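## Task

Carry the blue rack holding the tubes from the counter to the desk, and carry the empty yellow rack from the desk to the counter, passing through the door that swings shut by itself. At the end both racks stand upright, each tube sits fully seated in a hole of the blue rack, and the door is closed. Neither rack nor any tube may ever touch the floor. One or both robots may be used. Finally the grippers release and the robots back away, and no robot may topple or be left leaning.

## Robot and tools

Robots: r1 and r2, identical Hello Robot Stretch 4 units, each roughly 1.6 m tall. Each has an omni-wheel base (rim within 0.23 m of its origin), a lift on a mast, one arm that telescopes forward, a three-joint wrist and a two-finger gripper, plus four cameras: rX_head_camera, rX_head_left_camera, rX_head_right_camera, rX_wrist_camera. Something may occasionally nudge a loose object.

Frames: each robot reports in its own base frame (origin on the floor below the base centre, x ahead, y to the left, z up). hand_pose is a point between the open fingertips in that frame; its printed value may be slightly wrong. base_odometry is relative to where the base stood at the scene start and counts wheel rotation, so slipping looks like motion. Heading runs -3.142 to 3.142, positive to the left. The two robots share no frame; only images, lidar_m and wrist_depth_mm reveal where one is relative to the other.

execute_actions: argument actions is a list holding one action (or empty, which only reports state and images). An action maps robot name ("r1", "r2") to a command object. Each robot gets its own object containing "base", "joints" or both, optionally "pace" and "contact_limits"; or only {"end_of_arm": "enable_torque"}, which re-powers wrist or gripper motors that shut off. All listed motions start at the same moment. base takes exactly one relative offset from the base's last reported position: translate_m (metres, -2 to 2, forward positive), strafe_m (metres, -2 to 2, left positive) or rotate_rad (radians, -3.2 to 3.2, counter-clockwise positive). joints are absolute targets by name: lift_m 0 to 1.2 m; arm_m 0 to 0.55 m extension; wrist_yaw_rad -1.134 to 4.276 (0 straight ahead, positive left, 3.14 tucked back, above 3.4 the arm may block); wrist_pitch_rad -1.117 to 4.259 (0 level, 1.57 pointing down); wrist_roll_rad -1.117 to 4.259 (0 fingers level, positive turns clockwise when viewed from behind); gripper_m -0.038 to 0.141 m fingertip gap (negative squeezes the tips together). Joint targets past a limit get clipped and reported; other bad values or unknown keys reject the whole call. pace is "slow", "default", "fast" or "max" (base up to 0.1/0.3/0.4/0.6 m/s and 1/2/3/4 rad/s; slower when the lift is above 0.2). contact_limits {"arm_m": v}, v from 0 (softest) to 0.75 (firmest), default 0.5. A robot or joint omitted from an action may keep driving toward its previous target. cameras picks which images return: a list of names, null or ["all"] for all, [] for none.

wait: seconds 0 to 10; nothing new is commanded, then state and images come back. zoom_image: camera plus region [x0, y0, x1, y1] in pixels of that camera's latest full image, top-left origin, at most 504x504. finished_scene: scene number; ends that scene permanently and reports success, then the next task appears.

Results: base_status and joint_status tell how each motion ended: done, off_target (stopped short, may still push), contact_stop_at_<key> (hit something; that part goes slack, a slack lift can sink under load, slack wheels can roll), limit_stop_at_<name> (e.g. own_body, or tilt above 6 degrees, which leaves lift, arm and wheels slack until the lean drops), time_out, torque_fault (wrist motor went limp; send enable_torque). on_its_own lists uncommanded happenings; its "held at" is the held target, not the actual position. A stop in one call cancels the later calls in that same reply. lidar_m: 12 distances in metres, 30-degree sectors, first straight ahead going counter-clockwise (4th left, 7th behind, 10th right); "-" means nothing seen or closer than 0.25 m; it sees from about 0.15 m up, sees table tops and other robots, may miss glass, clear plastic and thin legs. wrist_depth_mm: 7x7 grid of depths 100-2000 mm from the top left. turned_by_wheels versus turned_by_imu differing by over about 0.1 rad signals a bump or slip. base_tilt in degrees (forward, right positive) carries a small fixed offset. motor_effort is percent of maximum, peak in brackets, noisy; for wheel_0..2 positive means turning right. Gripper reading and done do not prove a grasp; a firm squeeze shows in gripper_m effort.

Handling: to grip, command a gap smaller than the object; tighter pulls it toward the wrist. Fingertips pressed on a surface can jam; raise the lift. To unfold the wrist at the start, send lift_m 0.4 with wrist_yaw_rad 0. Tilting the gripper up with roll can trigger own-body stops. Camera calibration (K, distortion, T_world_to_cam per camera, in that robot's base frame) is given but carries small errors, larger for the wrist camera.

Avoid: robots pressing into each other (bases touching then driving further fails the run); drops, slams, hard hits and strong pushes; racks or tubes reaching the floor; turning or driving with more than 1 kg held and arm_m above 0.2, especially fast; strong pushes with a high gripper; a level gripper holding over about 2 kg (torque fault). When two robots share one load, their travel can differ by about 3 cm per metre, which can tip one over.

Each tool is called after "Request:" as name([rows], argument=value, ...), one row to a line, values as JSON.

## Session

Request:
execute_actions(actions=[])

Scene clock: 0.00 s.
r1.base_odometry: x=+0.000 y=+0.000 heading=+0.000 (m, m, rad; r1's odometry frame)
r1.turned_by_wheels: +0.000 (rad since the last result)
r1.turned_by_imu: +0.000 (rad since the last result)
r1.base_tilt: forward=+0.1 right=+0.0 (deg)
r1.lidar_m: 1.16 1.17 1.36 1.20 1.19 1.46 0.94 0.96 0.90 0.80 0.80 1.01
r1.base_status: not commanded
r1.joint_positions: lift_m=+0.201 arm_m=-0.001 wrist_yaw_rad=+3.109 wrist_pitch_rad=-0.015 wrist_roll_rad=-0.014 gripper_m=+0.057
r1.joint_status: not commanded
r1.motor_effort: lift_m=+20 arm_m=+0 wrist_yaw_rad=-1 wrist_pitch_rad=-7 wrist_roll_rad=+0 gripper_m=-2 wheel_0=+0 wheel_1=+1 wheel_2=+0 (%)
r1.hand_pose: x=-0.1155 y=+0.0968 z=+0.3832 quat_wxyz=(+0.016, +0.007, -0.007, +1.000) (m; r1's base frame)
r1.wrist_depth_mm: - 137 - - - 1756 1336 / - 125 - - - 1756 1336 / - 127 187 - - 1756 1336 / 135 138 - - - 1808 1336 / 1060 - - - - 1756 1308 / 1025 1336 194 1397 197 1397 1182 / 891 904 976 - 917 904 946
r2.base_odometry: x=+0.000 y=+0.000 heading=+0.000 (m, m, rad; r2's odometry frame)
r2.turned_by_wheels: +0.000 (rad since the last result)
r2.turned_by_imu: +0.000 (rad since the last result)
r2.base_tilt: forward=+0.1 right=-0.6 (deg)
r2.lidar_m: 1.89 1.94 1.66 1.51 1.09 0.71 0.66 0.71 0.92 1.55 1.58 1.94
r2.base_status: not commanded
r2.joint_positions: lift_m=+0.129 arm_m=+0.000 wrist_yaw_rad=+3.172 wrist_pitch_rad=+0.002 wrist_roll_rad=+0.020 gripper_m=+0.057
r2.joint_status: not commanded
r2.motor_effort: lift_m=+21 arm_m=-1 wrist_yaw_rad=+2 wrist_pitch_rad=-6 wrist_roll_rad=-1 gripper_m=-1 wheel_0=+0 wheel_1=+0 wheel_2=+0 (%)
r2.hand_pose: x=-0.1197 y=+0.0785 z=+0.3062 quat_wxyz=(-0.015, -0.001, +0.010, +1.000) (m; r2's base frame)
r2.wrist_depth_mm: - - 138 809 820 820 820 / - - 138 820 820 831 854 / - 112 139 820 820 842 831 / 143 140 193 831 809 842 842 / 213 809 809 820 831 831 831 / 213 809 198 809 212 831 831 / 213 300 750 - 768 715 788
pictures: r1_head_camera, r1_head_left_camera, r1_head_right_camera, r1_wrist_camera, r2_head_camera, r2_head_left_camera, r2_head_right_camera, r2_wrist_camera
Images, in order (width x height): r1_head_camera 420x560, r1_head_left_camera 420x672, r1_head_right_camera 420x672, r1_wrist_camera 616x392, r2_head_camera 420x560, r2_head_left_camera 420x672, r2_head_right_camera 420x672, r2_wrist_camera 616x392.

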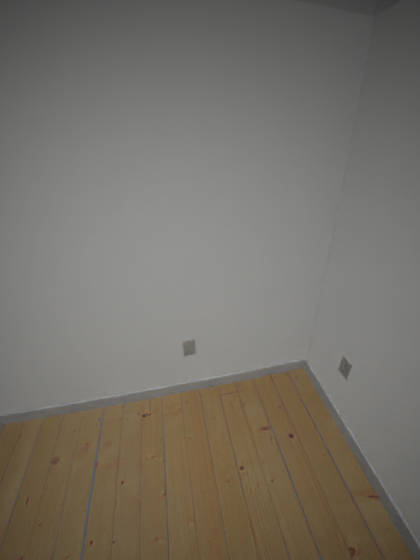

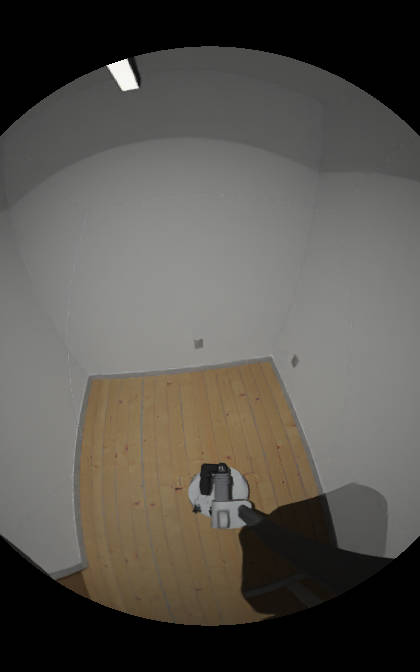

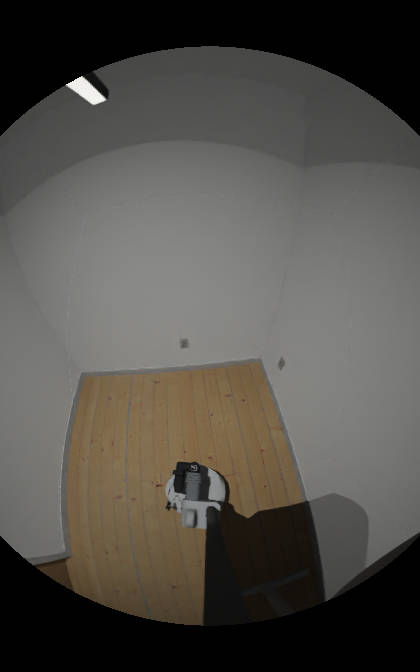

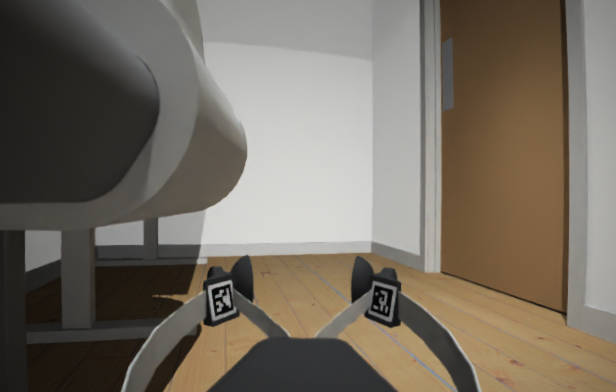

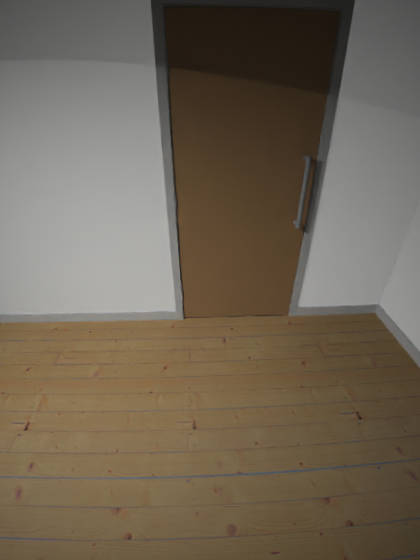

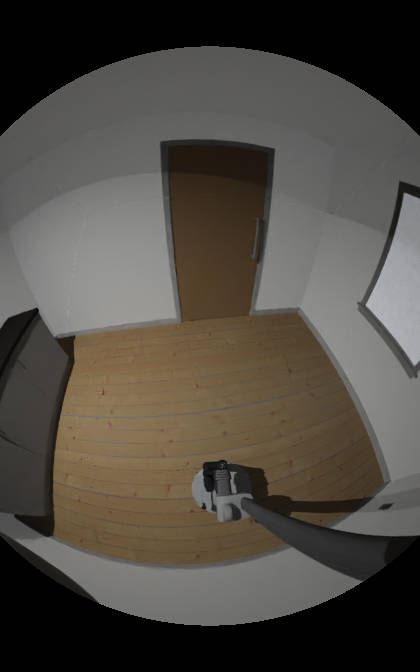

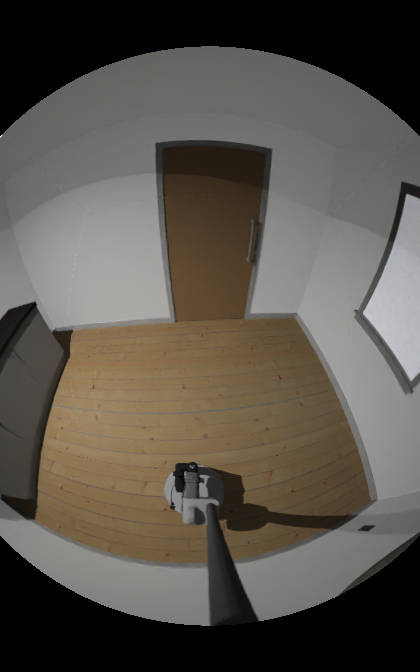

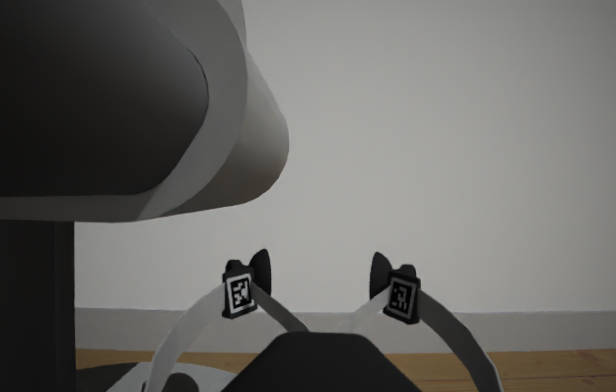

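Request:
execute_actions([
  {"r1":{"base":{"rotate_rad":-2.8},"joints":{"lift_m":0.9,"wrist_yaw_rad":0}},"r2":{"base":{"rotate_rad":1.57},"joints":{"lift_m":0.9,"wrist_yaw_rad":0}}},
])

Scene clock: 5.43 s.
r1.base_odometry: x=+0.000 y=+0.000 heading=-2.800 (m, m, rad; r1's odometry frame)
r1.turned_by_wheels: -2.800 (rad since the last result)
r1.turned_by_imu: -2.855 (rad since the last result)
r1.base_tilt: forward=+0.0 right=+0.0 (deg)
r1.lidar_m: 0.94 1.01 0.82 0.80 0.89 1.19 1.17 1.30 1.22 1.20 1.33 2.15
r1.base_status: done
r1.joint_positions: lift_m=+0.900 arm_m=-0.001 wrist_yaw_rad=+0.000 wrist_pitch_rad=-0.015 wrist_roll_rad=-0.014 gripper_m=+0.057
r1.joint_status: all done
r1.motor_effort: lift_m=+22(24) arm_m=+0(0) wrist_yaw_rad=+0(7) wrist_pitch_rad=-7(6) wrist_roll_rad=-1(1) gripper_m=-2(2) wheel_0=+2(7) wheel_1=+2(9) wheel_2=+2(10) (%)
r1.hand_pose: x=+0.4584 y=-0.0874 z=+1.0824 quat_wxyz=(+1.000, -0.007, -0.008, +0.000) (m; r1's base frame)
r1.wrist_depth_mm: 960 1366 - - - - - / 976 1336 - - - - - / 991 1366 - - - - - / 991 1366 - - - - - / 991 1366 - - - - - / 976 1205 193 1308 196 - - / 891 842 917 - - - -
r2.base_odometry: x=+0.000 y=+0.000 heading=+1.570 (m, m, rad; r2's odometry frame)
r2.turned_by_wheels: +1.570 (rad since the last result)
r2.turned_by_imu: +1.544 (rad since the last result)
r2.base_tilt: forward=+0.1 right=-0.7 (deg)
r2.lidar_m: 1.49 1.11 0.73 0.66 0.68 0.90 1.54 1.58 1.96 1.88 1.95 1.65
r2.base_status: done
r2.joint_positions: lift_m=+0.900 arm_m=+0.000 wrist_yaw_rad=+0.000 wrist_pitch_rad=+0.002 wrist_roll_rad=+0.020 gripper_m=+0.057
r2.joint_status: all done
r2.motor_effort: lift_m=+24(25) arm_m=-1(1) wrist_yaw_rad=+1(5) wrist_pitch_rad=-7(8) wrist_roll_rad=-1(1) gripper_m=-5(2) wheel_0=+0(6) wheel_1=+0(6) wheel_2=+1(4) (%)
r2.hand_pose: x=+0.4598 y=-0.0874 z=+1.0774 quat_wxyz=(+1.000, +0.010, +0.001, +0.000) (m; r2's base frame)
r2.wrist_depth_mm: 1205 1863 1921 1921 1921 - - / 1205 1863 1921 1983 1983 - - / 1255 1921 1863 1983 1921 - - / 1229 1921 - 1983 1921 - - / 1229 1499 1308 1397 1397 1430 1537 / 1281 1366 197 1366 213 1430 1464 / 1255 1336 1308 - 1397 1430 1464
pictures: r1_head_camera, r1_head_left_camera, r1_head_right_camera, r1_wrist_camera, r2_head_camera, r2_head_left_camera, r2_head_right_camera, r2_wrist_camera
camera_calibration (this result's frames):
r1_wrist_camera: T_world_to_cam=[[-0.00976597, -0.999215, 0.038384, -0.135127], [0.0253834, -0.0386212, -0.998931, 1.12212], [0.99963, -0.00878121, 0.0257407, -0.261356], [0, 0, 0, 1]] pos_world=[0.231457, -0.0939778, 1.13284]
r2_wrist_camera: T_world_to_cam=[[0.0387739, -0.999231, -0.00586783, -0.0879682], [-0.0174538, 0.0051941, -0.999834, 1.13767], [0.999096, 0.0388699, -0.017239, -0.208333], [0, 0, 0, 1]] pos_world=[0.231412, -0.0857118, 1.13338]
Images, in order (width x height): r1_head_camera 420x560, r1_head_left_camera 420x672, r1_head_right_camera 420x672, r1_wrist_camera 616x392, r2_head_camera 420x560, r2_head_left_camera 420x672, r2_head_right_camera 420x672, r2_wrist_camera 616x392.

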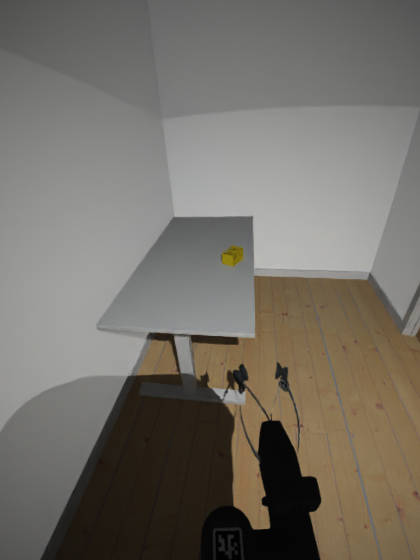

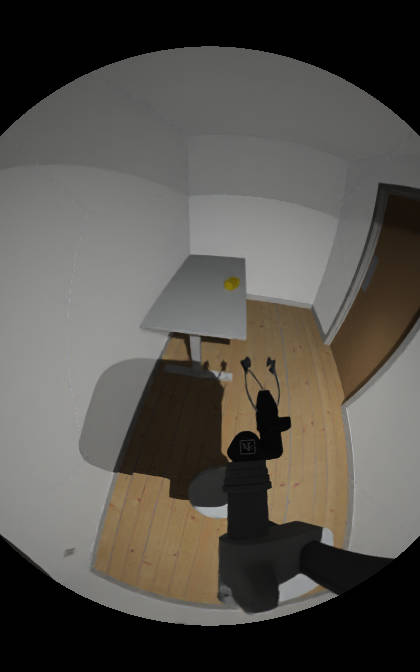

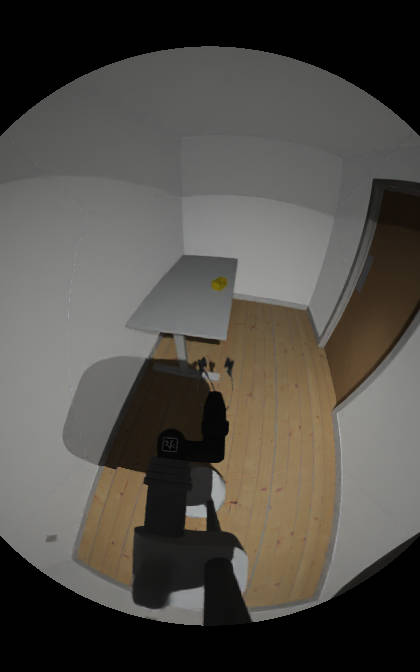

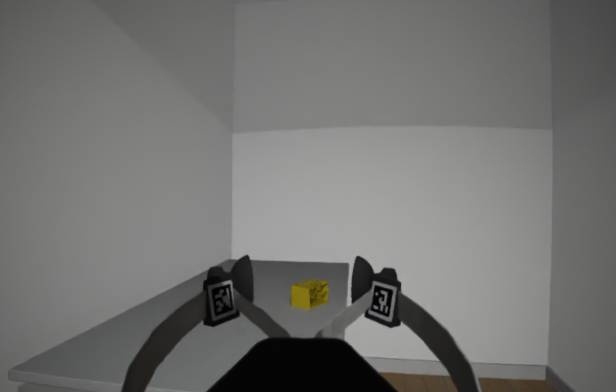

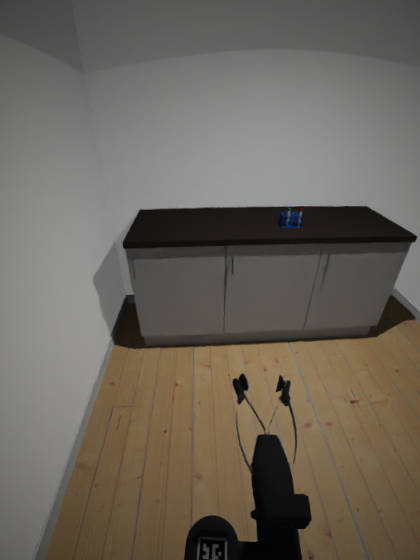

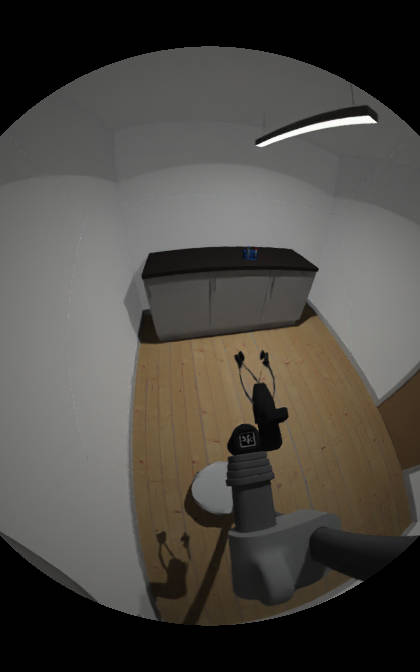

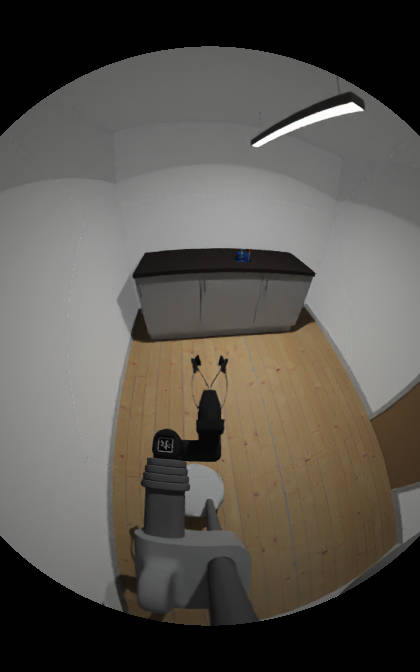

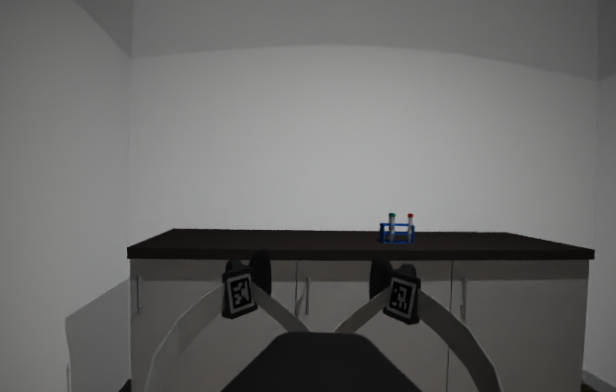

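Request:
zoom_image(camera="r1_wrist_camera", region=[260, 250, 360, 330])

Request:
zoom_image(camera="r1_head_camera", region=[190, 210, 280, 290])

Request:
zoom_image(camera="r2_head_camera", region=[250, 190, 330, 250])

Request:
zoom_image(camera="r2_wrist_camera", region=[350, 195, 440, 265])

Region (260, 250, 360, 330) of r1_wrist_camera's 616x392 image, scaled by 5.040; it fills the top 403 rows of this view, and the rest is white.

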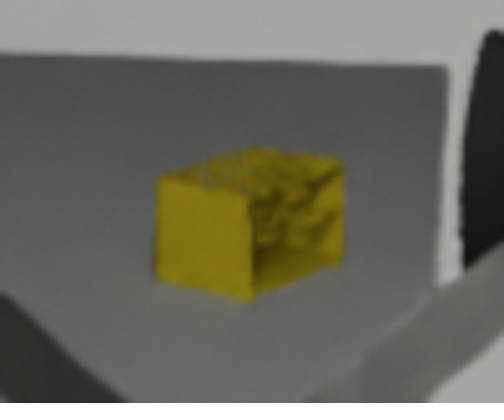

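Region (190, 210, 280, 290) of r1_head_camera's 420x560 image, scaled by 5.600, with more detail than that image has.

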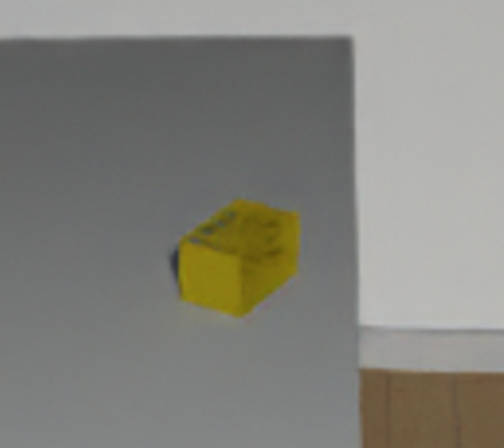

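Region (250, 190, 330, 250) of r2_head_camera's 420x560 image, scaled by 6.300, with more detail than that image has; it fills the top 378 rows of this view, and the rest is white.

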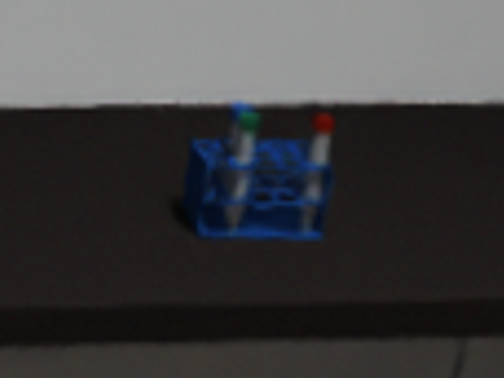

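Region (350, 195, 440, 265) of r2_wrist_camera's 616x392 image, scaled by 5.600.

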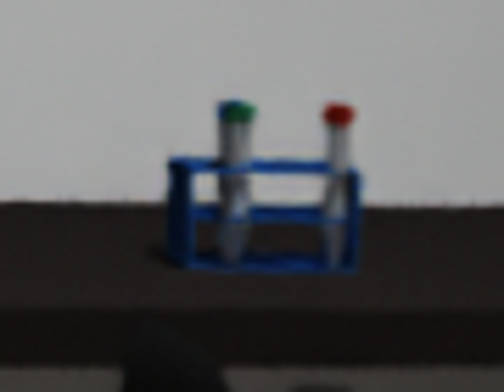

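Request:
execute_actions([
  {"r1":{"base":{"strafe_m":-0.66},"joints":{"lift_m":0.75,"gripper_m":0.141},"pace":"fast"},"r2":{"base":{"strafe_m":-0.36},"joints":{"gripper_m":0.141},"pace":"fast"}},
], cameras=[])

Request:
execute_actions([
  {"r1":{"base":{"translate_m":1.02},"pace":"fast"},"r2":{"base":{"translate_m":1.0},"pace":"fast"}},
], cameras=[])

Request:
execute_actions([
  {"r1":{"base":{"rotate_rad":0.92}},"r2":{"joints":{"lift_m":0.85,"wrist_pitch_rad":0.2}}},
], cameras=["r1_head_camera","r1_wrist_camera","r2_head_camera","r2_wrist_camera"])

Scene clock: 33.47 s.
r1.base_odometry: x=-0.221 y=+0.622 heading=-2.800 (m, m, rad; r1's odometry frame)
r1.turned_by_wheels: +0.000 (rad since the last result)
r1.turned_by_imu: +0.001 (rad since the last result)
r1.base_tilt: forward=+0.1 right=+0.0 (deg)
r1.lidar_m: 1.62 1.06 1.44 1.46 1.58 1.29 1.27 0.69 0.55 0.55 0.62 1.11
r1.base_status: done
r1.joint_positions: lift_m=+0.750 arm_m=-0.001 wrist_yaw_rad=+0.000 wrist_pitch_rad=-0.015 wrist_roll_rad=-0.014 gripper_m=+0.141
r1.joint_status: all done
r1.motor_effort: lift_m=+18(19) arm_m=+0(0) wrist_yaw_rad=+0(0) wrist_pitch_rad=-7(7) wrist_roll_rad=+0(1) gripper_m=+1(1) wheel_0=+0(13) wheel_1=+1(11) wheel_2=+0(1) (%)
r1.hand_pose: x=+0.4584 y=-0.0874 z=+0.9327 quat_wxyz=(+1.000, -0.007, -0.008, +0.000) (m; r1's base frame)
r1.wrist_depth_mm: 1661 - - - - 1499 1042 / 1708 - - - - 1464 1025 / 1708 - - - - 1499 1078 / 1756 - - - - 1464 1060 / 1537 1366 - - - 1336 1060 / 931 1008 - - - 1308 1042 / 1708 - - - - 1308 1042
r2.base_odometry: x=+0.360 y=+0.000 heading=+1.570 (m, m, rad; r2's odometry frame)
r2.turned_by_wheels: +0.000 (rad since the last result)
r2.turned_by_imu: +0.002 (rad since the last result)
r2.base_tilt: forward=+0.1 right=-0.5 (deg)
r2.lidar_m: 1.55 1.58 1.12 1.03 1.06 1.36 1.53 1.55 1.65 1.52 1.57 1.71
r2.base_status: done
r2.joint_positions: lift_m=+0.900 arm_m=+0.000 wrist_yaw_rad=+0.000 wrist_pitch_rad=+0.002 wrist_roll_rad=+0.020 gripper_m=+0.141
r2.joint_status: all done
r2.motor_effort: lift_m=+23(24) arm_m=-1(1) wrist_yaw_rad=+2(1) wrist_pitch_rad=-7(7) wrist_roll_rad=-2(2) gripper_m=+3(2) wheel_0=-1(8) wheel_1=+1(9) wheel_2=+0(1) (%)
r2.hand_pose: x=+0.4598 y=-0.0874 z=+1.0775 quat_wxyz=(+1.000, +0.010, +0.001, +0.000) (m; r2's base frame)
r2.wrist_depth_mm: 1756 1921 1921 - - - 1863 / 1756 1921 1921 - - - 1921 / 1808 1921 1983 - - - 1863 / 1756 1921 1921 - - - 1921 / 1464 1336 1366 1397 1464 1661 1863 / 1308 1336 1336 1397 1397 211 1863 / 1308 1336 1366 - 1464 1430 1863
pictures: none
No camera images: the call's "cameras" was empty. Leave "cameras" out to get every camera's image.

Scene clock: 37.60 s.
r1.base_odometry: x=-1.182 y=+0.279 heading=-2.799 (m, m, rad; r1's odometry frame)
r1.turned_by_wheels: +0.000 (rad since the last result)
r1.turned_by_imu: +0.001 (rad since the last result)
r1.base_tilt: forward=+0.1 right=+0.0 (deg)
r1.lidar_m: 1.25 0.61 0.47 0.47 1.43 2.25 1.78 0.90 0.77 0.78 0.88 1.25
r1.base_status: done
r1.joint_positions: lift_m=+0.750 arm_m=-0.001 wrist_yaw_rad=+0.000 wrist_pitch_rad=-0.015 wrist_roll_rad=-0.014 gripper_m=+0.141
r1.joint_status: not commanded
r1.motor_effort: lift_m=+18(18) arm_m=+0(0) wrist_yaw_rad=-1(2) wrist_pitch_rad=-6(6) wrist_roll_rad=+0(1) gripper_m=+0(0) wheel_0=+2(5) wheel_1=+1(8) wheel_2=+1(14) (%)
r1.hand_pose: x=+0.4584 y=-0.0874 z=+0.9327 quat_wxyz=(+1.000, -0.007, -0.008, +0.000) (m; r1's base frame)
r1.wrist_depth_mm: 1397 1336 1308 1229 1182 1160 1138 / 1397 1366 1281 1229 1205 1160 1118 / 1397 1336 1281 1281 1205 1160 1138 / 1397 1336 1281 1229 1182 1160 1138 / 1397 1336 1281 1229 1205 1160 1118 / 788 778 1281 1255 1182 1160 1138 / 1042 1336 1308 - 1205 1160 1138
r2.base_odometry: x=+0.361 y=+1.000 heading=+1.570 (m, m, rad; r2's odometry frame)
r2.turned_by_wheels: +0.000 (rad since the last result)
r2.turned_by_imu: +0.001 (rad since the last result)
r2.base_tilt: forward=+0.1 right=-0.6 (deg)
r2.lidar_m: 0.52 0.55 0.76 1.10 1.13 1.50 2.54 2.31 1.56 1.45 0.92 0.60
r2.base_status: done
r2.joint_positions: lift_m=+0.900 arm_m=+0.000 wrist_yaw_rad=+0.000 wrist_pitch_rad=+0.002 wrist_roll_rad=+0.020 gripper_m=+0.141
r2.joint_status: not commanded
r2.motor_effort: lift_m=+23(23) arm_m=-1(1) wrist_yaw_rad=+2(2) wrist_pitch_rad=-6(7) wrist_roll_rad=-1(1) gripper_m=+3(3) wheel_0=+0(5) wheel_1=+0(4) wheel_2=+1(9) (%)
r2.hand_pose: x=+0.4598 y=-0.0874 z=+1.0775 quat_wxyz=(+1.000, +0.010, +0.001, +0.000) (m; r2's base frame)
r2.wrist_depth_mm: 960 960 960 991 1008 1025 1008 / 946 960 976 1008 1008 1025 1042 / 946 976 976 991 1008 1042 1042 / 960 976 991 1008 1008 1025 1042 / 960 991 991 1008 1008 1025 1060 / 634 597 564 539 574 211 691 / 445 442 455 - 466 462 480
pictures: none
No camera images: the call's "cameras" was empty. Leave "cameras" out to get every camera's image.

Scene clock: 39.23 s.
r1.base_odometry: x=-1.182 y=+0.279 heading=-1.880 (m, m, rad; r1's odometry frame)
r1.turned_by_wheels: +0.920 (rad since the last result)
r1.turned_by_imu: +0.938 (rad since the last result)
r1.base_tilt: forward=+0.1 right=+0.0 (deg)
r1.lidar_m: 0.50 0.46 0.50 1.90 2.28 0.98 0.75 0.80 0.86 1.07 1.46 0.69
r1.base_status: done
r1.joint_positions: lift_m=+0.750 arm_m=-0.001 wrist_yaw_rad=+0.000 wrist_pitch_rad=-0.015 wrist_roll_rad=-0.014 gripper_m=+0.141
r1.joint_status: not commanded
r1.motor_effort: lift_m=+18(18) arm_m=+0(0) wrist_yaw_rad=-1(1) wrist_pitch_rad=-6(7) wrist_roll_rad=-1(1) gripper_m=+1(1) wheel_0=-1(8) wheel_1=-1(8) wheel_2=-2(10) (%)
r1.hand_pose: x=+0.4584 y=-0.0874 z=+0.9327 quat_wxyz=(+1.000, -0.007, -0.008, +0.000) (m; r1's base frame)
r1.wrist_depth_mm: 904 991 1138 1308 1464 1430 1160 / 917 1025 1138 1281 1499 1430 1160 / 917 1025 1138 1308 1499 1397 1160 / 917 1008 1160 1281 1537 1430 1160 / 931 1008 1138 1281 1430 1366 1182 / 798 668 691 842 683 691 831 / 544 544 585 - 554 569 1078
r2.base_odometry: x=+0.361 y=+1.000 heading=+1.570 (m, m, rad; r2's odometry frame)
r2.turned_by_wheels: +0.000 (rad since the last result)
r2.turned_by_imu: +0.000 (rad since the last result)
r2.base_tilt: forward=+0.1 right=-0.6 (deg)
r2.lidar_m: 0.55 0.60 0.75 1.09 1.15 1.48 2.53 2.33 1.56 1.45 0.94 0.62
r2.base_status: not commanded
r2.joint_positions: lift_m=+0.850 arm_m=+0.000 wrist_yaw_rad=+0.000 wrist_pitch_rad=+0.202 wrist_roll_rad=+0.020 gripper_m=+0.141
r2.joint_status: all done
r2.motor_effort: lift_m=+18(23) arm_m=-1(1) wrist_yaw_rad=+2(2) wrist_pitch_rad=-6(4) wrist_roll_rad=-1(2) gripper_m=+1(0) wheel_0=+0(0) wheel_1=+0(1) wheel_2=+1(1) (%)
r2.hand_pose: x=+0.4540 y=-0.0874 z=+0.9706 quat_wxyz=(+0.995, +0.010, +0.101, -0.001) (m; r2's base frame)
r2.wrist_depth_mm: 866 891 904 917 931 946 960 / 917 931 931 946 960 976 991 / 931 960 976 960 991 1008 1008 / 699 699 715 544 741 750 759 / 413 418 427 433 436 439 439 / 397 373 404 387 394 211 449 / 407 413 421 - 445 452 466
pictures: r1_head_camera, r1_wrist_camera, r2_head_camera, r2_wrist_camera
camera_calibration (this result's frames):
r1_wrist_camera: T_world_to_cam=[[-0.00981922, -0.999215, 0.0383836, -0.129372], [0.025409, -0.0386224, -0.998931, 0.972612], [0.999629, -0.00883343, 0.0257683, -0.257531], [0, 0, 0, 1]] pos_world=[0.231452, -0.093981, 0.983174]
r2_wrist_camera: T_world_to_cam=[[0.036692, -0.999237, -0.013413, -0.0801421], [-0.215796, 0.00518273, -0.976425, 1.09808], [0.975749, 0.0387214, -0.215441, -0.00134293], [0, 0, 0, 1]] pos_world=[0.241212, -0.08572, 1.07083]
Images, in order (width x height): r1_head_camera 420x560, r1_wrist_camera 616x392, r2_head_camera 420x560, r2_wrist_camera 616x392.

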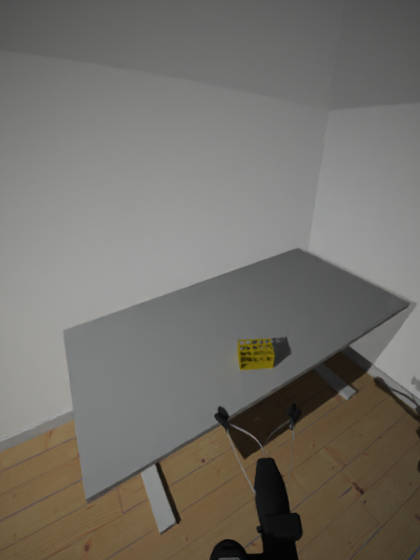

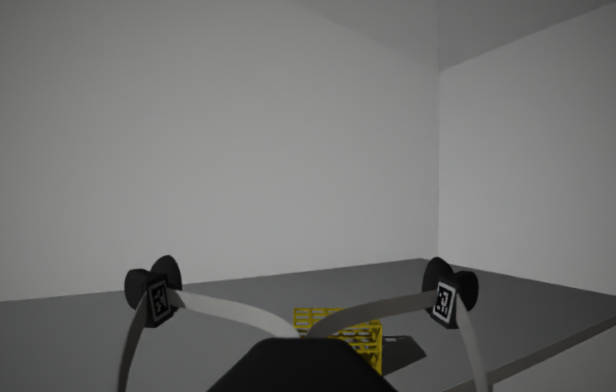

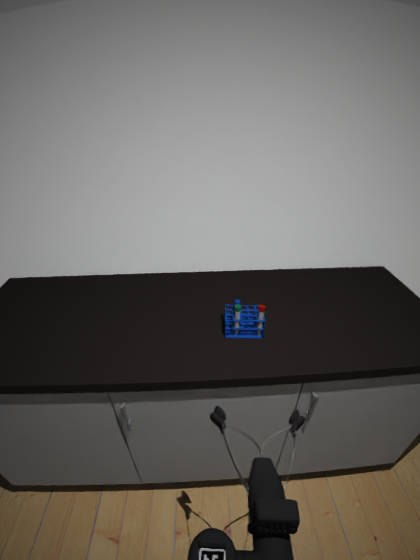

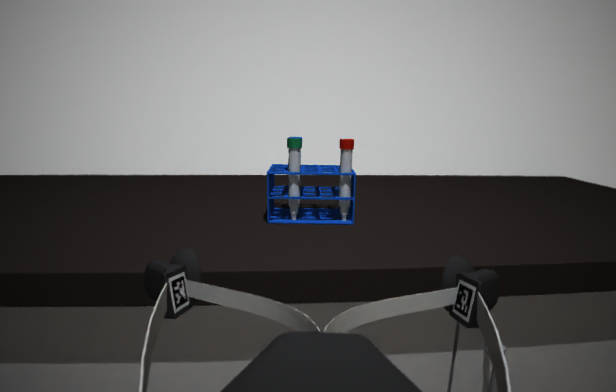

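Request:
execute_actions([
  {"r1":{"base":{"strafe_m":-0.05},"joints":{"lift_m":0.67,"wrist_pitch_rad":0.2,"arm_m":0.18,"wrist_roll_rad":0}},"r2":{"base":{"strafe_m":0.013},"joints":{"arm_m":0.23,"wrist_roll_rad":0,"lift_m":0.855}}},
], cameras=["r1_head_camera","r1_wrist_camera","r2_head_camera","r2_wrist_camera"])

Scene clock: 52.90 s.
r1.base_odometry: x=-1.230 y=+0.295 heading=-1.880 (m, m, rad; r1's odometry frame)
r1.turned_by_wheels: +0.000 (rad since the last result)
r1.turned_by_imu: +0.000 (rad since the last result)
r1.base_tilt: forward=+0.0 right=+0.0 (deg)
r1.lidar_m: 0.52 0.50 0.52 1.94 2.32 0.96 0.74 0.77 0.80 1.03 1.42 0.74
r1.base_status: done
r1.joint_positions: lift_m=+0.670 arm_m=+0.179 wrist_yaw_rad=+0.000 wrist_pitch_rad=+0.202 wrist_roll_rad=+0.000 gripper_m=+0.141
r1.joint_status: all done
r1.motor_effort: lift_m=+18(18) arm_m=+6(5) wrist_yaw_rad=+0(0) wrist_pitch_rad=-7(5) wrist_roll_rad=+1(0) gripper_m=+1(0) wheel_0=+1(10) wheel_1=+0(10) wheel_2=+0(3) (%)
r1.hand_pose: x=+0.6326 y=-0.0874 z=+0.7905 quat_wxyz=(+0.995, +0.000, +0.101, +0.000) (m; r1's base frame)
r1.wrist_depth_mm: 759 831 917 1042 1182 1182 1008 / 778 854 960 1078 1229 1229 1025 / 798 878 1008 1118 1308 1255 1042 / 759 741 759 591 750 750 750 / 439 445 413 377 413 445 439 / 310 278 282 315 283 332 1078 / 244 241 255 - 1160 1205 1098
r2.base_odometry: x=+0.348 y=+1.000 heading=+1.570 (m, m, rad; r2's odometry frame)
r2.turned_by_wheels: +0.000 (rad since the last result)
r2.turned_by_imu: +0.001 (rad since the last result)
r2.base_tilt: forward=+0.0 right=-0.6 (deg)
r2.lidar_m: 0.56 0.57 0.74 1.10 1.13 1.46 2.56 2.36 1.57 1.46 0.93 0.64
r2.base_status: done
r2.joint_positions: lift_m=+0.855 arm_m=+0.229 wrist_yaw_rad=+0.000 wrist_pitch_rad=+0.202 wrist_roll_rad=+0.000 gripper_m=+0.141
r2.joint_status: all done
r2.motor_effort: lift_m=+24(25) arm_m=+5(6) wrist_yaw_rad=+2(3) wrist_pitch_rad=-6(6) wrist_roll_rad=-2(4) gripper_m=+0(1) wheel_0=+1(3) wheel_1=+1(6) wheel_2=+0(2) (%)
r2.hand_pose: x=+0.6826 y=-0.0874 z=+0.9751 quat_wxyz=(+0.995, +0.000, +0.101, +0.000) (m; r2's base frame)
r2.wrist_depth_mm: 683 676 691 699 723 715 741 / 691 707 715 732 732 741 768 / 715 732 741 750 768 778 788 / 661 683 707 634 683 788 798 / 404 415 399 357 375 455 462 / 293 283 274 312 283 211 320 / 232 234 238 - 245 245 256
pictures: r1_head_camera, r1_wrist_camera, r2_head_camera, r2_wrist_camera
camera_calibration (this result's frames):
r1_wrist_camera: T_world_to_cam=[[-0.00396878, -0.999643, 0.0264379, -0.116485], [-0.190675, -0.0251966, -0.98133, 0.950025], [0.981645, -0.00893574, -0.190507, -0.245689], [0, 0, 0, 1]] pos_world=[0.421864, -0.0947016, 0.888562]
r2_wrist_camera: T_world_to_cam=[[0.0406881, -0.999156, 0.00571932, -0.109826], [-0.215903, -0.0143807, -0.976309, 1.15005], [0.975567, 0.0384894, -0.216306, -0.222527], [0, 0, 0, 1]] pos_world=[0.469859, -0.0846295, 1.0753]
Images, in order (width x height): r1_head_camera 420x560, r1_wrist_camera 616x392, r2_head_camera 420x560, r2_wrist_camera 616x392.

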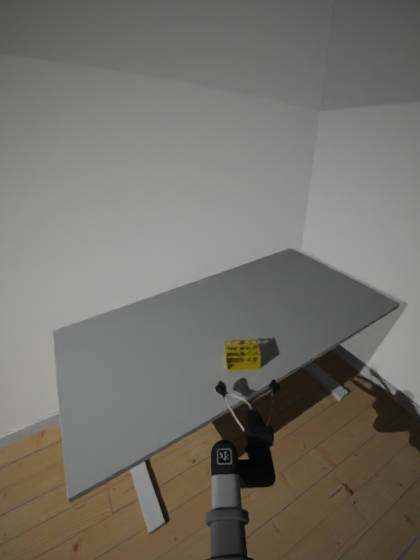

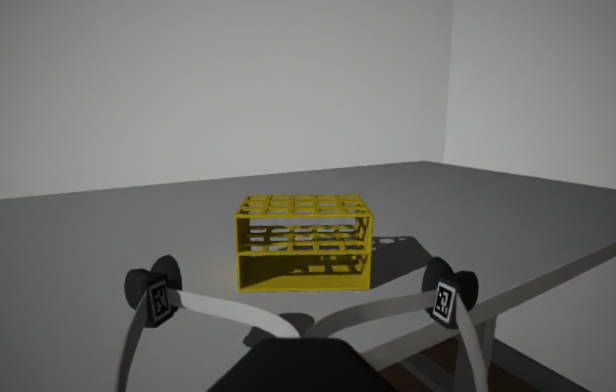

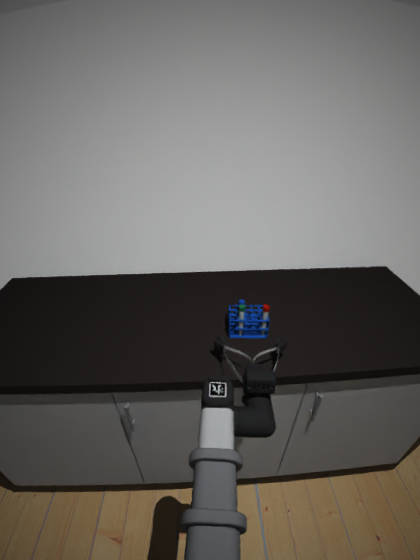

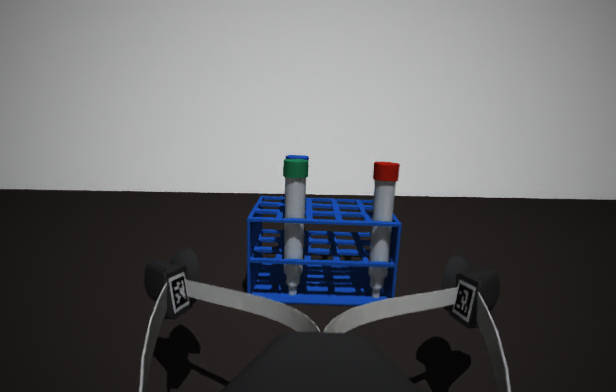

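Request:
execute_actions([
  {"r1":{"joints":{"lift_m":0.66,"arm_m":0.305},"pace":"slow"},"r2":{"joints":{"arm_m":0.315,"lift_m":0.845},"pace":"slow"}},
], cameras=["r1_head_camera","r1_wrist_camera","r2_head_camera","r2_wrist_camera"])

Scene clock: 59.83 s.
r1.base_odometry: x=-1.230 y=+0.295 heading=-1.880 (m, m, rad; r1's odometry frame)
r1.turned_by_wheels: +0.000 (rad since the last result)
r1.turned_by_imu: +0.001 (rad since the last result)
r1.base_tilt: forward=+0.1 right=+0.0 (deg)
r1.lidar_m: 0.51 0.49 0.52 1.95 2.33 0.97 0.75 0.77 0.82 1.03 1.43 0.73
r1.base_status: not commanded
r1.joint_positions: lift_m=+0.660 arm_m=+0.304 wrist_yaw_rad=+0.000 wrist_pitch_rad=+0.202 wrist_roll_rad=+0.000 gripper_m=+0.141
r1.joint_status: all done
r1.motor_effort: lift_m=+17(14) arm_m=+6(5) wrist_yaw_rad=+0(1) wrist_pitch_rad=-6(6) wrist_roll_rad=+1(0) gripper_m=+1(1) wheel_0=+1(1) wheel_1=+0(0) wheel_2=+0(0) (%)
r1.hand_pose: x=+0.7576 y=-0.0874 z=+0.7805 quat_wxyz=(+0.995, +0.000, +0.101, +0.000) (m; r1's base frame)
r1.wrist_depth_mm: 668 750 809 917 1042 1138 946 / 699 768 854 960 1098 1182 976 / 707 778 891 1008 1138 1205 976 / 699 707 699 699 699 699 707 / 413 415 264 266 266 415 413 / 291 262 233 237 233 263 290 / 228 227 228 - 227 226 233
r2.base_odometry: x=+0.348 y=+1.000 heading=+1.570 (m, m, rad; r2's odometry frame)
r2.turned_by_wheels: +0.000 (rad since the last result)
r2.turned_by_imu: +0.001 (rad since the last result)
r2.base_tilt: forward=+0.1 right=-0.6 (deg)
r2.lidar_m: 0.54 0.58 0.76 1.09 1.13 1.48 2.54 2.29 1.58 1.47 0.92 0.62
r2.base_status: not commanded
r2.joint_positions: lift_m=+0.845 arm_m=+0.314 wrist_yaw_rad=+0.000 wrist_pitch_rad=+0.202 wrist_roll_rad=+0.000 gripper_m=+0.141
r2.joint_status: all done
r2.motor_effort: lift_m=+18(21) arm_m=+5(5) wrist_yaw_rad=+2(1) wrist_pitch_rad=-6(7) wrist_roll_rad=-2(2) gripper_m=-1(0) wheel_0=+1(1) wheel_1=+1(1) wheel_2=+0(0) (%)
r2.hand_pose: x=+0.7676 y=-0.0874 z=+0.9655 quat_wxyz=(+0.995, +0.000, +0.101, +0.000) (m; r2's base frame)
r2.wrist_depth_mm: 603 609 621 627 627 640 647 / 609 627 634 647 654 668 668 / 634 654 654 668 676 683 699 / 609 661 668 609 559 707 723 / 382 392 293 258 231 430 433 / 273 267 250 231 230 211 303 / 218 220 223 - 229 229 243
pictures: r1_head_camera, r1_wrist_camera, r2_head_camera, r2_wrist_camera
camera_calibration (this result's frames):
r1_wrist_camera: T_world_to_cam=[[-0.00402014, -0.999642, 0.026438, -0.115701], [-0.190677, -0.0251868, -0.98133, 0.964074], [0.981645, -0.00898618, -0.190507, -0.370263], [0, 0, 0, 1]] pos_world=[0.546828, -0.0947053, 0.878595]
r2_wrist_camera: T_world_to_cam=[[0.0405966, -0.999159, 0.00571922, -0.113184], [-0.215904, -0.0143608, -0.976309, 1.15912], [0.97557, 0.0384, -0.216306, -0.307482], [0, 0, 0, 1]] pos_world=[0.554824, -0.0846359, 1.0658]
Images, in order (width x height): r1_head_camera 420x560, r1_wrist_camera 616x392, r2_head_camera 420x560, r2_wrist_camera 616x392.

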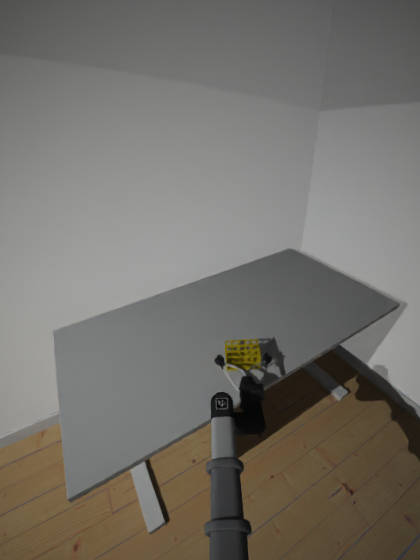

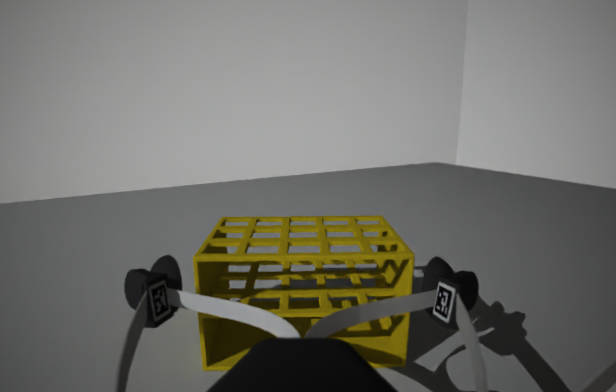

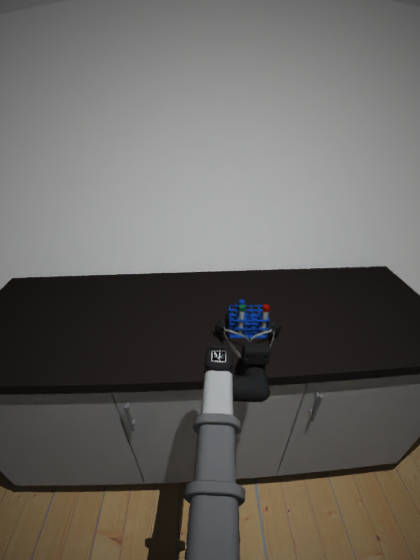

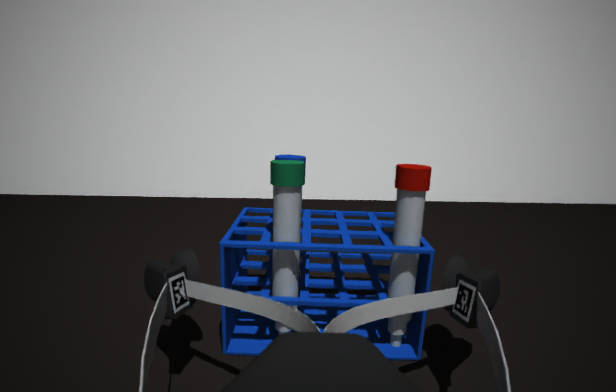

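Request:
execute_actions([
  {"r1":{"joints":{"arm_m":0.333},"pace":"slow"},"r2":{"joints":{"arm_m":0.348},"pace":"slow"}},
], cameras=["r1_head_camera","r1_wrist_camera","r2_head_camera","r2_wrist_camera"])

Scene clock: 66.20 s.
r1.base_odometry: x=-1.230 y=+0.295 heading=-1.880 (m, m, rad; r1's odometry frame)
r1.turned_by_wheels: +0.000 (rad since the last result)
r1.turned_by_imu: +0.000 (rad since the last result)
r1.base_tilt: forward=+0.1 right=+0.0 (deg)
r1.lidar_m: 0.51 0.50 0.53 1.94 2.31 0.96 0.75 0.77 0.82 1.03 1.43 0.70
r1.base_status: not commanded
r1.joint_positions: lift_m=+0.660 arm_m=+0.332 wrist_yaw_rad=+0.000 wrist_pitch_rad=+0.202 wrist_roll_rad=+0.000 gripper_m=+0.141
r1.joint_status: all done
r1.motor_effort: lift_m=+17(17) arm_m=+6(5) wrist_yaw_rad=-1(1) wrist_pitch_rad=-6(6) wrist_roll_rad=+1(1) gripper_m=+1(1) wheel_0=+1(1) wheel_1=+0(0) wheel_2=+0(0) (%)
r1.hand_pose: x=+0.7856 y=-0.0874 z=+0.7805 quat_wxyz=(+0.995, +0.000, +0.101, +0.000) (m; r1's base frame)
r1.wrist_depth_mm: 654 723 809 904 1042 1138 946 / 676 750 820 931 1060 1160 960 / 691 768 866 976 1098 1182 976 / 691 699 707 707 715 699 691 / 415 415 236 237 265 413 413 / 290 260 195 218 196 264 290 / 229 227 223 - 224 225 233
r2.base_odometry: x=+0.348 y=+1.000 heading=+1.570 (m, m, rad; r2's odometry frame)
r2.turned_by_wheels: +0.000 (rad since the last result)
r2.turned_by_imu: +0.001 (rad since the last result)
r2.base_tilt: forward=+0.1 right=-0.6 (deg)
r2.lidar_m: 0.56 0.57 0.70 1.09 1.13 1.49 2.54 2.33 1.58 1.45 0.90 0.61
r2.base_status: not commanded
r2.joint_positions: lift_m=+0.845 arm_m=+0.347 wrist_yaw_rad=+0.000 wrist_pitch_rad=+0.202 wrist_roll_rad=+0.000 gripper_m=+0.141
r2.joint_status: all done
r2.motor_effort: lift_m=+18(17) arm_m=+5(5) wrist_yaw_rad=+2(1) wrist_pitch_rad=-7(7) wrist_roll_rad=-2(3) gripper_m=+0(2) wheel_0=+1(1) wheel_1=+1(1) wheel_2=+0(0) (%)
r2.hand_pose: x=+0.8005 y=-0.0874 z=+0.9655 quat_wxyz=(+0.995, +0.000, +0.101, +0.000) (m; r2's base frame)
r2.wrist_depth_mm: 574 574 585 591 603 609 615 / 585 597 609 615 621 634 647 / 609 615 627 627 647 654 654 / 621 634 647 549 554 661 676 / 379 389 225 200 209 427 436 / 273 264 202 205 198 208 301 / 218 219 221 - 211 229 241
pictures: r1_head_camera, r1_wrist_camera, r2_head_camera, r2_wrist_camera
camera_calibration (this result's frames):
r1_wrist_camera: T_world_to_cam=[[-0.0040204, -0.999642, 0.0264379, -0.115589], [-0.190677, -0.0251867, -0.98133, 0.969411], [0.981645, -0.00898643, -0.190507, -0.397743], [0, 0, 0, 1]] pos_world=[0.574821, -0.0947053, 0.878595]
r2_wrist_camera: T_world_to_cam=[[0.0405889, -0.99916, 0.00571927, -0.11452], [-0.215905, -0.0143592, -0.976309, 1.16624], [0.97557, 0.0383925, -0.216306, -0.339667], [0, 0, 0, 1]] pos_world=[0.587815, -0.0846365, 1.0658]
Images, in order (width x height): r1_head_camera 420x560, r1_wrist_camera 616x392, r2_head_camera 420x560, r2_wrist_camera 616x392.

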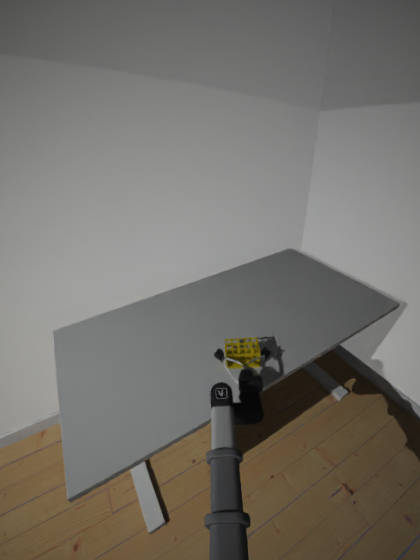

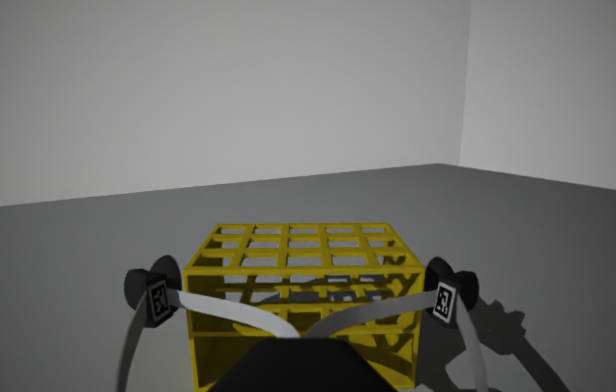

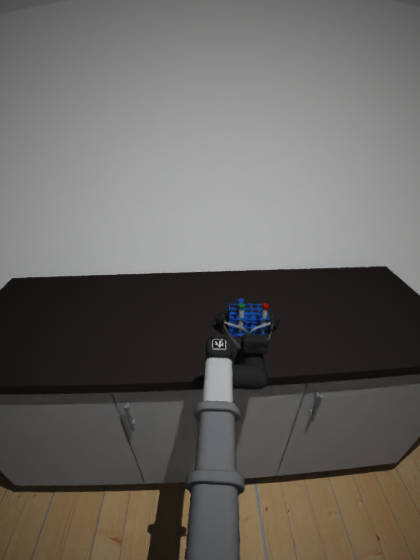

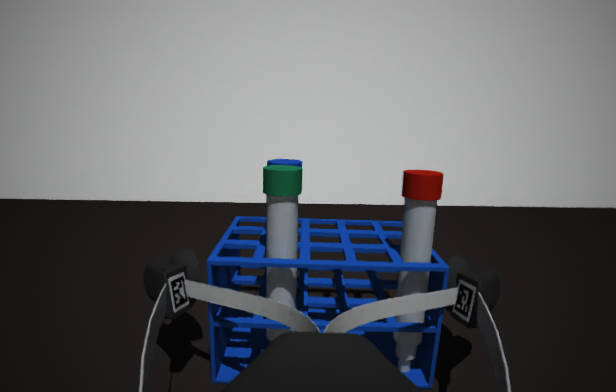

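Request:
execute_actions([
  {"r1":{"joints":{"lift_m":0.65},"pace":"slow"},"r2":{"joints":{"lift_m":0.838},"pace":"slow"}},
], cameras=[])

Request:
execute_actions([
  {"r1":{"joints":{"gripper_m":0.07}},"r2":{"joints":{"gripper_m":0.07}}},
], cameras=["r1_wrist_camera","r2_wrist_camera"])

Scene clock: 69.67 s.
r1.base_odometry: x=-1.230 y=+0.295 heading=-1.880 (m, m, rad; r1's odometry frame)
r1.turned_by_wheels: +0.000 (rad since the last result)
r1.turned_by_imu: +0.000 (rad since the last result)
r1.base_tilt: forward=+0.1 right=+0.0 (deg)
r1.lidar_m: 0.52 0.49 0.53 1.95 2.33 0.97 0.75 0.76 0.82 1.03 1.43 0.72
r1.base_status: not commanded
r1.joint_positions: lift_m=+0.650 arm_m=+0.332 wrist_yaw_rad=+0.000 wrist_pitch_rad=+0.202 wrist_roll_rad=+0.000 gripper_m=+0.141
r1.joint_status: all done
r1.motor_effort: lift_m=+17(17) arm_m=+6(6) wrist_yaw_rad=-1(2) wrist_pitch_rad=-6(7) wrist_roll_rad=+1(0) gripper_m=+0(1) wheel_0=+1(1) wheel_1=+0(0) wheel_2=+0(0) (%)
r1.hand_pose: x=+0.7856 y=-0.0874 z=+0.7705 quat_wxyz=(+0.995, +0.000, +0.101, +0.000) (m; r1's base frame)
r1.wrist_depth_mm: 661 715 809 904 1042 1118 946 / 668 741 831 946 1078 1160 946 / 699 759 854 960 1138 1160 976 / 668 661 654 654 654 661 654 / 387 389 224 243 239 384 384 / 271 244 199 217 212 246 271 / 213 211 208 - 209 211 213
r2.base_odometry: x=+0.348 y=+1.000 heading=+1.570 (m, m, rad; r2's odometry frame)
r2.turned_by_wheels: +0.000 (rad since the last result)
r2.turned_by_imu: +0.001 (rad since the last result)
r2.base_tilt: forward=+0.2 right=-0.6 (deg)
r2.lidar_m: 0.55 0.57 0.73 1.08 1.13 1.46 2.52 2.34 1.55 1.46 0.94 0.61
r2.base_status: not commanded
r2.joint_positions: lift_m=+0.838 arm_m=+0.347 wrist_yaw_rad=+0.000 wrist_pitch_rad=+0.202 wrist_roll_rad=+0.000 gripper_m=+0.141
r2.joint_status: all done
r2.motor_effort: lift_m=+18(17) arm_m=+5(6) wrist_yaw_rad=+2(2) wrist_pitch_rad=-7(6) wrist_roll_rad=-2(2) gripper_m=+1(2) wheel_0=+1(1) wheel_1=+1(1) wheel_2=+0(0) (%)
r2.hand_pose: x=+0.8006 y=-0.0874 z=+0.9585 quat_wxyz=(+0.995, +0.000, +0.101, +0.000) (m; r2's base frame)
r2.wrist_depth_mm: 569 580 585 591 603 609 621 / 591 591 603 615 621 627 634 / 609 615 627 627 640 654 661 / 591 640 640 521 530 676 668 / 364 375 217 200 207 404 415 / 262 252 213 205 198 209 287 / 208 209 211 - 210 219 231
pictures: none
No camera images: the call's "cameras" was empty. Leave "cameras" out to get every camera's image.

Scene clock: 71.40 s.
r1.base_odometry: x=-1.230 y=+0.295 heading=-1.880 (m, m, rad; r1's odometry frame)
r1.turned_by_wheels: +0.000 (rad since the last result)
r1.turned_by_imu: +0.000 (rad since the last result)
r1.base_tilt: forward=+0.0 right=+0.0 (deg)
r1.lidar_m: 0.52 0.50 0.52 1.95 2.34 0.96 0.76 0.77 0.83 1.03 1.42 0.71
r1.base_status: not commanded
r1.joint_positions: lift_m=+0.650 arm_m=+0.332 wrist_yaw_rad=+0.000 wrist_pitch_rad=+0.203 wrist_roll_rad=+0.000 gripper_m=+0.070
r1.joint_status: all done
r1.motor_effort: lift_m=+17(17) arm_m=+6(6) wrist_yaw_rad=-1(1) wrist_pitch_rad=-7(8) wrist_roll_rad=+0(1) gripper_m=-22(22) wheel_0=+1(1) wheel_1=+0(0) wheel_2=+0(0) (%)
r1.hand_pose: x=+0.7855 y=-0.0874 z=+0.7703 quat_wxyz=(+0.995, +0.000, +0.101, +0.000) (m; r1's base frame)
r1.wrist_depth_mm: 654 723 798 904 1042 1138 946 / 676 741 820 946 1078 1138 946 / 691 759 854 960 1118 1160 976 / 654 654 654 654 654 654 647 / 379 387 203 234 208 384 382 / 270 177 202 218 204 182 268 / 208 211 193 - 194 209 213
r2.base_odometry: x=+0.348 y=+1.000 heading=+1.570 (m, m, rad; r2's odometry frame)
r2.turned_by_wheels: +0.000 (rad since the last result)
r2.turned_by_imu: +0.000 (rad since the last result)
r2.base_tilt: forward=+0.1 right=-0.6 (deg)
r2.lidar_m: 0.54 0.59 0.76 1.09 1.14 1.46 2.55 2.31 1.59 1.44 0.93 0.63
r2.base_status: not commanded
r2.joint_positions: lift_m=+0.838 arm_m=+0.347 wrist_yaw_rad=+0.000 wrist_pitch_rad=+0.203 wrist_roll_rad=+0.000 gripper_m=+0.071
r2.joint_status: all done
r2.motor_effort: lift_m=+18(18) arm_m=+5(5) wrist_yaw_rad=+2(2) wrist_pitch_rad=-8(9) wrist_roll_rad=-2(2) gripper_m=-26(29) wheel_0=+1(1) wheel_1=+1(1) wheel_2=+0(0) (%)
r2.hand_pose: x=+0.8005 y=-0.0874 z=+0.9583 quat_wxyz=(+0.995, +0.000, +0.101, +0.000) (m; r2's base frame)
r2.wrist_depth_mm: 564 580 585 597 603 609 615 / 585 597 609 615 621 627 640 / 615 621 627 640 640 654 668 / 585 603 634 569 530 668 676 / 359 370 213 198 185 404 413 / 262 182 195 207 195 178 287 / 208 208 201 - 191 217 216
pictures: r1_wrist_camera, r2_wrist_camera
camera_calibration (this result's frames):
r1_wrist_camera: T_world_to_cam=[[-0.00400307, -0.999642, 0.0264406, -0.115335], [-0.191311, -0.0251869, -0.981206, 0.959811], [0.981521, -0.00898622, -0.191142, -0.39907], [0, 0, 0, 1]] pos_world=[0.574856, -0.0947053, 0.868543]
r2_wrist_camera: T_world_to_cam=[[0.0405913, -0.99916, 0.00568092, -0.114442], [-0.216833, -0.0143588, -0.976103, 1.15967], [0.975364, 0.0383894, -0.217234, -0.34015], [0, 0, 0, 1]] pos_world=[0.587871, -0.0846367, 1.05872]
Images, in order (width x height): r1_wrist_camera 616x392, r2_wrist_camera 616x392.

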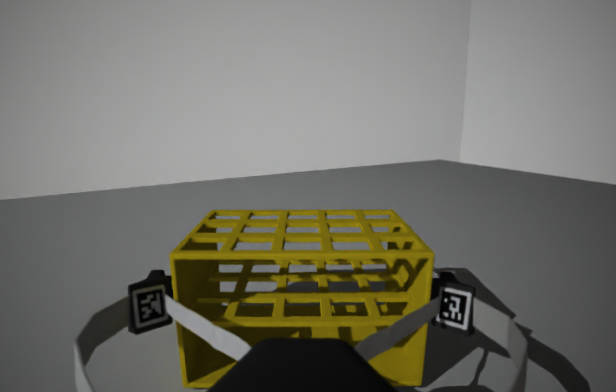

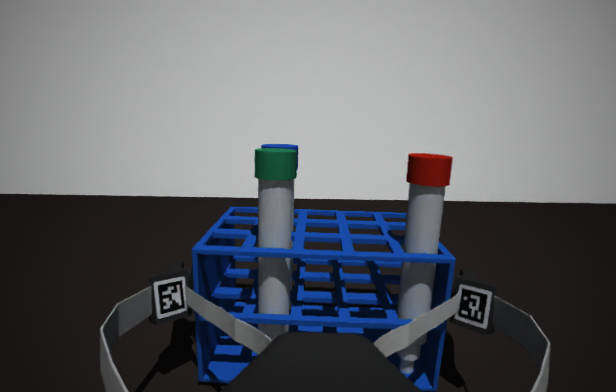

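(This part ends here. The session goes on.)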